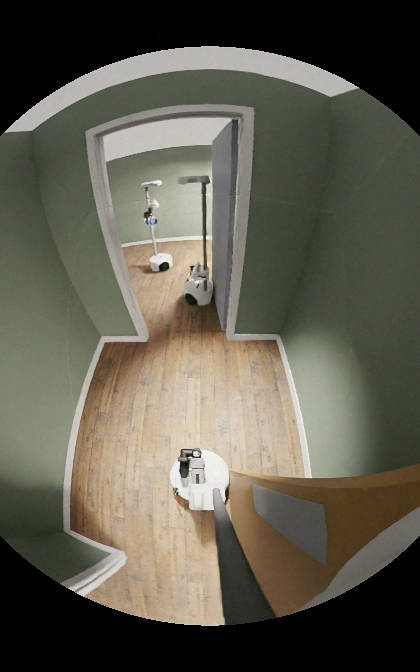

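Emit:
{"name": "execute_actions", "arguments": {
  "actions": [],
  "cameras": ["r1_head_camera", "r2_head_camera", "r2_head_left_camera", "r3_head_camera"]
}}

Scene clock: 148.47 s.
r1.base_odometry: x=+0.242 y=+5.026 heading=+1.670 (m, m, rad; r1's odometry frame)
r1.turned_by_wheels: +0.000 (rad since the last result)
r1.turned_by_imu: -0.001 (rad since the last result)
r1.base_tilt: forward=+0.3 right=-0.3 (deg)
r1.lidar_m: 2.48 1.02 0.79 2.19 0.97 0.84 1.90 0.34 0.25 - 0.25 0.25
r1.base_status: done
r1.joint_positions: lift_m=+0.197 arm_m=-0.002 wrist_yaw_rad=+3.188 wrist_pitch_rad=+0.000 wrist_roll_rad=-0.002 gripper_m=+0.057
r1.joint_status: not commanded
r1.motor_effort: lift_m=+17(17) arm_m=+0(0) wrist_yaw_rad=+1(0) wrist_pitch_rad=-6(7) wrist_roll_rad=-1(1) gripper_m=-3(4) wheel_0=+6(12) wheel_1=-6(11) wheel_2=-3(4) (%)
r1.hand_pose: x=-0.1238 y=+0.0740 z=+0.3754 quat_wxyz=(-0.023, +0.000, -0.001, +1.000) (m; r1's base frame)
r1.wrist_depth_mm: - - 131 - - - 732 / - - 132 - - - 741 / - 113 134 - - - 750 / 139 136 272 - - - 750 / 213 732 - - - 1983 759 / 213 654 991 1138 200 1229 759 / 213 609 866 - 904 820 759
r2.base_odometry: x=-1.150 y=-0.126 heading=-1.889 (m, m, rad; r2's odometry frame)
r2.turned_by_wheels: +0.000 (rad since the last result)
r2.turned_by_imu: +0.001 (rad since the last result)
r2.base_tilt: forward=+0.0 right=-0.2 (deg)
r2.lidar_m: 0.42 1.01 1.12 2.62 2.17 1.57 1.51 1.55 1.52 1.43 1.49 1.72
r2.base_status: not commanded
r2.joint_positions: lift_m=+0.890 arm_m=+0.006 wrist_yaw_rad=+0.600 wrist_pitch_rad=+0.204 wrist_roll_rad=-0.003 gripper_m=+0.065
r2.joint_status: not commanded
r2.motor_effort: lift_m=+21(21) arm_m=-6(5) wrist_yaw_rad=-1(0) wrist_pitch_rad=-9(8) wrist_roll_rad=-1(1) gripper_m=-17(19) wheel_0=+0(0) wheel_1=+1(0) wheel_2=+0(0) (%)
r2.hand_pose: x=+0.4594 y=+0.0873 z=+1.0097 quat_wxyz=(+0.950, -0.031, +0.097, +0.294) (m; r2's base frame)
r2.wrist_depth_mm: - 917 1118 - - - 1025 / - 931 1160 - - - 1042 / - 991 1138 1756 - - 1078 / - 1008 1160 231 232 - 1118 / - 1060 220 200 184 1336 1118 / - 181 190 211 187 179 1160 / 1661 1078 219 - 192 1336 1160
r3.base_odometry: x=+0.865 y=-2.738 heading=-1.411 (m, m, rad; r3's odometry frame)
r3.turned_by_wheels: +0.000 (rad since the last result)
r3.turned_by_imu: +0.000 (rad since the last result)
r3.base_tilt: forward=-0.7 right=+0.0 (deg)
r3.lidar_m: 1.39 1.48 1.23 1.19 1.18 1.07 0.89 0.29 0.25 0.86 0.89 1.29
r3.base_status: done
r3.joint_positions: lift_m=+0.137 arm_m=-0.002 wrist_yaw_rad=+3.101 wrist_pitch_rad=+0.015 wrist_roll_rad=+0.002 gripper_m=+0.057
r3.joint_status: not commanded
r3.motor_effort: lift_m=+20(20) arm_m=+0(0) wrist_yaw_rad=+0(1) wrist_pitch_rad=-5(4) wrist_roll_rad=-2(2) gripper_m=-2(1) wheel_0=+4(8) wheel_1=-1(1) wheel_2=-1(5) (%)
r3.hand_pose: x=-0.1157 y=+0.0990 z=+0.3106 quat_wxyz=(+0.020, -0.008, +0.001, +1.000) (m; r3's base frame)
r3.wrist_depth_mm: - 141 - - - - 960 / - 121 175 - - - 960 / - 122 169 - - - 976 / 116 141 244 - - - 960 / 418 661 - - - 1618 976 / 433 661 199 1229 193 1078 976 / 430 564 820 112 809 750 820
pictures: r1_head_camera, r2_head_camera, r2_head_left_camera, r3_head_camera
Images, in order (width x height): r1_head_camera 420x560, r2_head_camera 420x560, r2_head_left_camera 420x672, r3_head_camera 420x560.

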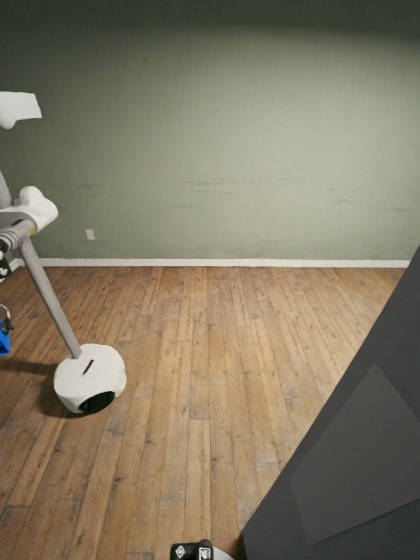

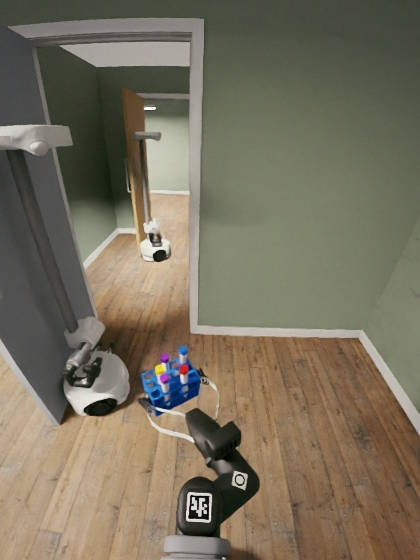

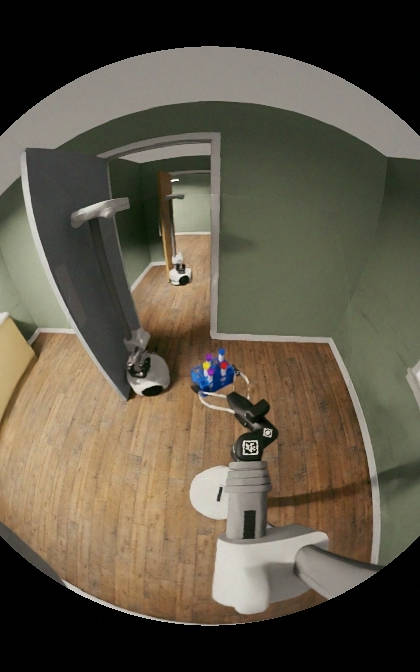

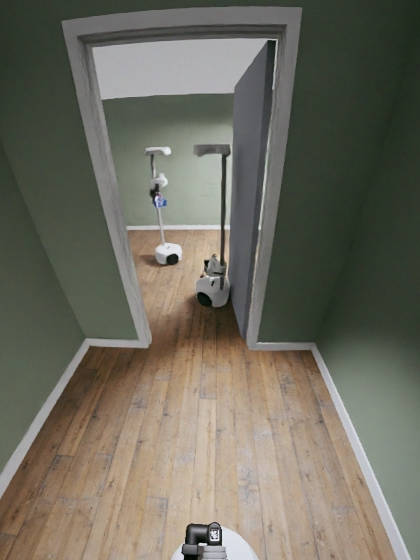

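Emit:
{"name": "execute_actions", "arguments": {
  "actions": [
    {"r1": {"base": {"translate_m": 0.2}, "pace": "slow"}, "r2": {"base": {"strafe_m": 0.13}}}
  ],
  "cameras": ["r2_head_camera", "r3_head_camera"]
}}

Scene clock: 161.97 s.
r1.base_odometry: x=+0.222 y=+5.225 heading=+1.671 (m, m, rad; r1's odometry frame)
r1.turned_by_wheels: +0.000 (rad since the last result)
r1.turned_by_imu: -0.003 (rad since the last result)
r1.base_tilt: forward=+0.3 right=-0.4 (deg)
r1.lidar_m: 2.29 0.77 0.56 2.21 1.26 1.00 2.09 0.33 0.25 1.94 1.97 2.43
r1.base_status: done
r1.joint_positions: lift_m=+0.197 arm_m=-0.002 wrist_yaw_rad=+3.188 wrist_pitch_rad=+0.000 wrist_roll_rad=-0.002 gripper_m=+0.057
r1.joint_status: not commanded
r1.motor_effort: lift_m=+17(17) arm_m=+0(0) wrist_yaw_rad=+1(1) wrist_pitch_rad=-6(5) wrist_roll_rad=+0(0) gripper_m=-3(3) wheel_0=+7(10) wheel_1=+2(4) wheel_2=-4(9) (%)
r1.hand_pose: x=-0.1238 y=+0.0740 z=+0.3754 quat_wxyz=(-0.023, +0.000, -0.001, +1.000) (m; r1's base frame)
r1.wrist_depth_mm: - - 132 - - - 946 / - - 132 - - - 931 / - 113 134 - - - 960 / 138 136 273 - - 1078 960 / 213 676 - - - 1060 976 / 213 615 991 1138 200 1008 960 / 213 569 891 - 904 842 891
r2.base_odometry: x=-1.027 y=-0.166 heading=-1.890 (m, m, rad; r2's odometry frame)
r2.turned_by_wheels: +0.000 (rad since the last result)
r2.turned_by_imu: +0.002 (rad since the last result)
r2.base_tilt: forward=+0.0 right=-0.3 (deg)
r2.lidar_m: 0.42 0.77 0.83 2.51 2.16 1.59 1.50 1.57 1.65 1.55 1.64 1.68
r2.base_status: done
r2.joint_positions: lift_m=+0.890 arm_m=+0.006 wrist_yaw_rad=+0.600 wrist_pitch_rad=+0.204 wrist_roll_rad=-0.003 gripper_m=+0.065
r2.joint_status: not commanded
r2.motor_effort: lift_m=+21(21) arm_m=-5(5) wrist_yaw_rad=-2(0) wrist_pitch_rad=-8(8) wrist_roll_rad=-1(2) gripper_m=-18(18) wheel_0=+0(8) wheel_1=+0(7) wheel_2=+0(0) (%)
r2.hand_pose: x=+0.4594 y=+0.0874 z=+1.0097 quat_wxyz=(+0.950, -0.031, +0.097, +0.294) (m; r2's base frame)
r2.wrist_depth_mm: - 854 1042 1430 - - 1025 / - 866 946 1464 - - 1042 / - 917 1025 1464 - - 1078 / - 946 991 235 233 - 1098 / - 960 221 200 185 - 1138 / - 180 190 211 187 178 1160 / 1618 1025 220 - 192 1537 1138
r3.base_odometry: x=+0.865 y=-2.738 heading=-1.411 (m, m, rad; r3's odometry frame)
r3.turned_by_wheels: +0.000 (rad since the last result)
r3.turned_by_imu: +0.001 (rad since the last result)
r3.base_tilt: forward=-0.7 right=+0.0 (deg)
r3.lidar_m: 1.37 1.50 1.25 1.20 1.23 1.06 0.85 0.29 0.25 0.87 0.90 1.28
r3.base_status: not commanded
r3.joint_positions: lift_m=+0.137 arm_m=-0.002 wrist_yaw_rad=+3.101 wrist_pitch_rad=+0.015 wrist_roll_rad=+0.002 gripper_m=+0.057
r3.joint_status: not commanded
r3.motor_effort: lift_m=+20(19) arm_m=+0(1) wrist_yaw_rad=+2(1) wrist_pitch_rad=-6(6) wrist_roll_rad=-1(2) gripper_m=+0(4) wheel_0=+4(4) wheel_1=-1(1) wheel_2=-1(2) (%)
r3.hand_pose: x=-0.1157 y=+0.0990 z=+0.3106 quat_wxyz=(+0.020, -0.008, +0.001, +1.000) (m; r3's base frame)
r3.wrist_depth_mm: - 141 - - - - 960 / - 121 176 - - - 960 / - 122 169 - - - 946 / 116 141 243 - - - 976 / 424 661 - - - 1756 976 / 433 661 199 1205 194 1078 960 / 430 564 820 112 809 750 820
pictures: r2_head_camera, r3_head_camera
Images, in order (width x height): r2_head_camera 420x560, r3_head_camera 420x560.

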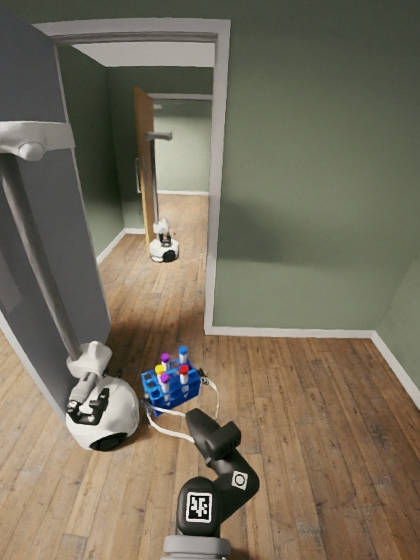

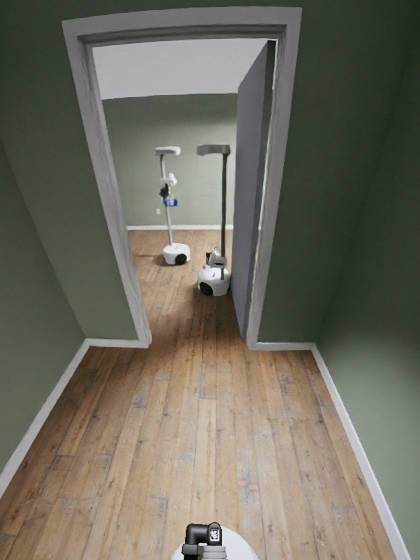

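Emit:
{"name": "execute_actions", "arguments": {
  "actions": [
    {"r1": {"base": {"strafe_m": -0.03}, "pace": "slow"}, "r2": {"base": {"translate_m": 1.0}}}
  ],
  "cameras": ["r2_head_camera", "r2_head_left_camera", "r3_head_camera"]
}}

Scene clock: 171.77 s.
r1.base_odometry: x=+0.251 y=+5.228 heading=+1.671 (m, m, rad; r1's odometry frame)
r1.turned_by_wheels: +0.000 (rad since the last result)
r1.turned_by_imu: -0.004 (rad since the last result)
r1.base_tilt: forward=+0.4 right=-0.3 (deg)
r1.lidar_m: 2.29 2.35 2.33 0.50 0.47 0.77 2.09 0.31 0.25 1.91 1.93 2.44
r1.base_status: done
r1.joint_positions: lift_m=+0.197 arm_m=-0.002 wrist_yaw_rad=+3.188 wrist_pitch_rad=+0.000 wrist_roll_rad=-0.002 gripper_m=+0.057
r1.joint_status: not commanded
r1.motor_effort: lift_m=+17(17) arm_m=+1(0) wrist_yaw_rad=+1(1) wrist_pitch_rad=-8(5) wrist_roll_rad=-1(2) gripper_m=-2(2) wheel_0=+6(15) wheel_1=-5(7) wheel_2=+0(1) (%)
r1.hand_pose: x=-0.1238 y=+0.0740 z=+0.3754 quat_wxyz=(-0.023, +0.000, -0.001, +1.000) (m; r1's base frame)
r1.wrist_depth_mm: - - 131 - - - 931 / - - 132 - - - 931 / - 113 134 - - - 946 / 139 136 272 - - - 960 / 213 627 1618 - - 1708 960 / 214 580 931 1138 200 1042 960 / 212 535 878 - 904 842 878
r2.base_odometry: x=-1.340 y=-1.116 heading=-1.890 (m, m, rad; r2's odometry frame)
r2.turned_by_wheels: +0.000 (rad since the last result)
r2.turned_by_imu: +0.002 (rad since the last result)
r2.base_tilt: forward=+0.0 right=-0.3 (deg)
r2.lidar_m: 0.42 1.97 0.89 0.48 0.48 2.65 2.51 2.31 1.65 1.57 0.91 0.64
r2.base_status: done
r2.joint_positions: lift_m=+0.890 arm_m=+0.006 wrist_yaw_rad=+0.600 wrist_pitch_rad=+0.204 wrist_roll_rad=-0.003 gripper_m=+0.065
r2.joint_status: not commanded
r2.motor_effort: lift_m=+21(21) arm_m=-6(5) wrist_yaw_rad=-1(1) wrist_pitch_rad=-9(9) wrist_roll_rad=-1(1) gripper_m=-19(18) wheel_0=+0(5) wheel_1=-1(7) wheel_2=+1(9) (%)
r2.hand_pose: x=+0.4594 y=+0.0874 z=+1.0097 quat_wxyz=(+0.950, -0.031, +0.097, +0.294) (m; r2's base frame)
r2.wrist_depth_mm: 798 1537 1921 - 1808 - 262 / 778 1537 1921 - - - 267 / 788 1576 1921 - - 355 279 / 798 1618 1983 234 236 320 285 / 798 1661 222 200 185 315 294 / 798 181 190 211 188 178 303 / 820 1060 219 - 190 338 307
r3.base_odometry: x=+0.865 y=-2.738 heading=-1.411 (m, m, rad; r3's odometry frame)
r3.turned_by_wheels: +0.000 (rad since the last result)
r3.turned_by_imu: +0.001 (rad since the last result)
r3.base_tilt: forward=-0.7 right=+0.0 (deg)
r3.lidar_m: 1.37 1.50 1.25 1.19 1.20 1.06 0.86 0.29 0.25 0.86 0.89 1.27
r3.base_status: not commanded
r3.joint_positions: lift_m=+0.137 arm_m=-0.002 wrist_yaw_rad=+3.101 wrist_pitch_rad=+0.015 wrist_roll_rad=+0.002 gripper_m=+0.057
r3.joint_status: not commanded
r3.motor_effort: lift_m=+20(19) arm_m=+0(0) wrist_yaw_rad=+1(1) wrist_pitch_rad=-4(6) wrist_roll_rad=-1(1) gripper_m=-1(5) wheel_0=+4(4) wheel_1=-1(1) wheel_2=-2(2) (%)
r3.hand_pose: x=-0.1157 y=+0.0990 z=+0.3106 quat_wxyz=(+0.020, -0.008, +0.001, +1.000) (m; r3's base frame)
r3.wrist_depth_mm: - 141 - - - - 960 / - 121 175 - - - 976 / - 122 170 - - - 960 / 116 141 243 - - - 960 / 418 661 - - - 1708 946 / 430 661 199 1205 193 1060 946 / 430 569 809 112 809 759 820
pictures: r2_head_camera, r2_head_left_camera, r3_head_camera
Images, in order (width x height): r2_head_camera 420x560, r2_head_left_camera 420x672, r3_head_camera 420x560.

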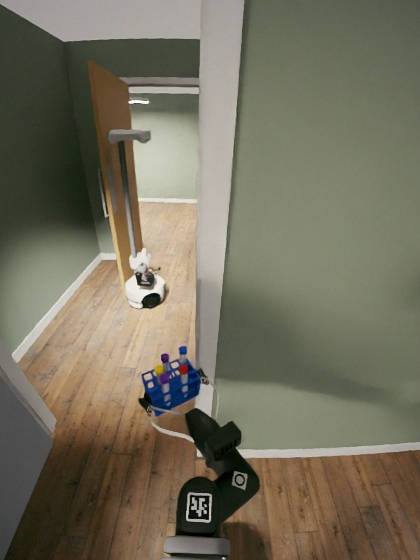

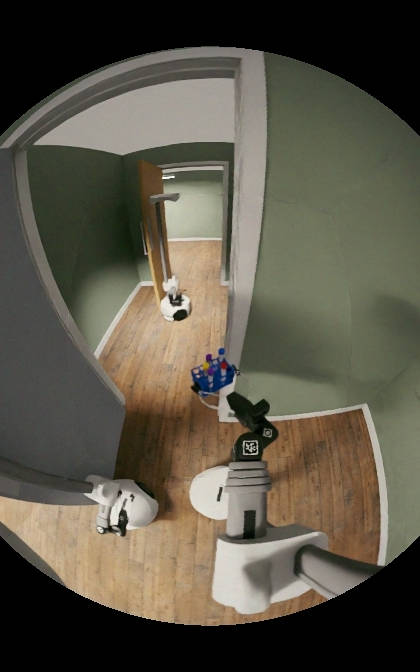

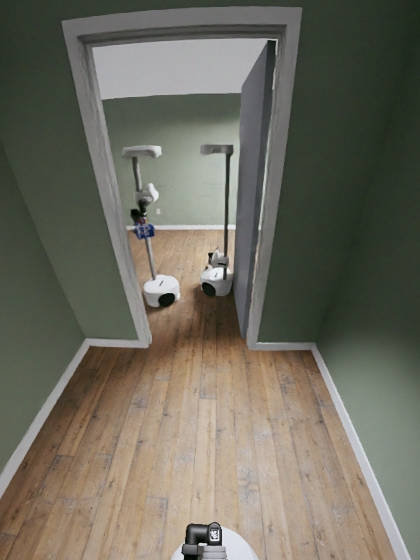

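Emit:
{"name": "execute_actions", "arguments": {
  "actions": [
    {"r2": {"base": {"strafe_m": 0.15}}}
  ],
  "cameras": ["r2_head_camera"]
}}

Scene clock: 176.20 s.
r1.base_odometry: x=+0.251 y=+5.228 heading=+1.671 (m, m, rad; r1's odometry frame)
r1.turned_by_wheels: +0.000 (rad since the last result)
r1.turned_by_imu: -0.002 (rad since the last result)
r1.base_tilt: forward=+0.4 right=-0.4 (deg)
r1.lidar_m: 2.29 2.37 2.33 0.36 0.33 0.44 2.10 0.32 0.25 1.91 1.93 2.43
r1.base_status: not commanded
r1.joint_positions: lift_m=+0.197 arm_m=-0.002 wrist_yaw_rad=+3.188 wrist_pitch_rad=+0.000 wrist_roll_rad=-0.002 gripper_m=+0.057
r1.joint_status: not commanded
r1.motor_effort: lift_m=+17(17) arm_m=+0(0) wrist_yaw_rad=+0(1) wrist_pitch_rad=-5(6) wrist_roll_rad=-2(0) gripper_m=-3(5) wheel_0=+6(6) wheel_1=-5(5) wheel_2=+0(0) (%)
r1.hand_pose: x=-0.1238 y=+0.0740 z=+0.3754 quat_wxyz=(-0.023, +0.000, -0.001, +1.000) (m; r1's base frame)
r1.wrist_depth_mm: - - 131 - - - 931 / - - 132 - - - 931 / - 113 134 - - - 946 / 139 136 273 - - - 960 / 213 621 1661 - - 1708 946 / 213 574 946 1138 200 1060 946 / 212 535 878 - 904 788 427
r2.base_odometry: x=-1.197 y=-1.163 heading=-1.890 (m, m, rad; r2's odometry frame)
r2.turned_by_wheels: +0.000 (rad since the last result)
r2.turned_by_imu: +0.001 (rad since the last result)
r2.base_tilt: forward=+0.0 right=-0.3 (deg)
r2.lidar_m: 0.40 1.94 0.74 0.34 0.34 2.62 2.51 2.51 1.78 1.74 0.89 0.62
r2.base_status: done
r2.joint_positions: lift_m=+0.890 arm_m=+0.006 wrist_yaw_rad=+0.600 wrist_pitch_rad=+0.204 wrist_roll_rad=-0.003 gripper_m=+0.065
r2.joint_status: not commanded
r2.motor_effort: lift_m=+21(21) arm_m=-5(5) wrist_yaw_rad=-1(2) wrist_pitch_rad=-10(8) wrist_roll_rad=-2(1) gripper_m=-19(19) wheel_0=+0(8) wheel_1=-1(9) wheel_2=+0(0) (%)
r2.hand_pose: x=+0.4594 y=+0.0874 z=+1.0097 quat_wxyz=(+0.950, -0.031, +0.097, +0.294) (m; r2's base frame)
r2.wrist_depth_mm: 627 1397 1808 - 1921 - - / 647 831 1661 - - - - / 640 831 1756 - - - - / 661 854 1661 233 229 - - / 661 854 222 200 185 - - / 676 181 189 210 187 179 - / 699 904 208 - 193 1576 1576
r3.base_odometry: x=+0.865 y=-2.738 heading=-1.411 (m, m, rad; r3's odometry frame)
r3.turned_by_wheels: +0.000 (rad since the last result)
r3.turned_by_imu: +0.000 (rad since the last result)
r3.base_tilt: forward=-0.7 right=+0.0 (deg)
r3.lidar_m: 1.38 1.51 1.26 1.18 1.22 1.09 0.83 0.28 0.25 0.88 0.91 1.27
r3.base_status: not commanded
r3.joint_positions: lift_m=+0.137 arm_m=-0.002 wrist_yaw_rad=+3.101 wrist_pitch_rad=+0.015 wrist_roll_rad=+0.002 gripper_m=+0.057
r3.joint_status: not commanded
r3.motor_effort: lift_m=+20(20) arm_m=+0(0) wrist_yaw_rad=+2(1) wrist_pitch_rad=-6(6) wrist_roll_rad=-1(2) gripper_m=-5(0) wheel_0=+4(5) wheel_1=-1(1) wheel_2=-1(1) (%)
r3.hand_pose: x=-0.1157 y=+0.0990 z=+0.3106 quat_wxyz=(+0.020, -0.008, +0.001, +1.000) (m; r3's base frame)
r3.wrist_depth_mm: - 141 - - - - 976 / - 121 175 - - - 976 / - 122 170 - - - 960 / 116 141 243 - - - 960 / 424 661 - - - 1708 960 / 430 661 198 1229 193 1060 946 / 430 564 798 112 809 759 820
pictures: r2_head_camera
Images, in order (width x height): r2_head_camera 420x560.

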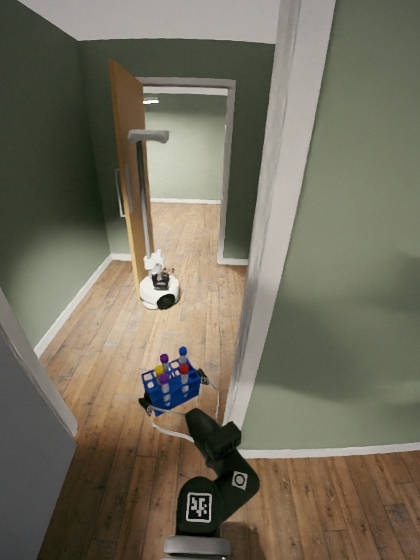

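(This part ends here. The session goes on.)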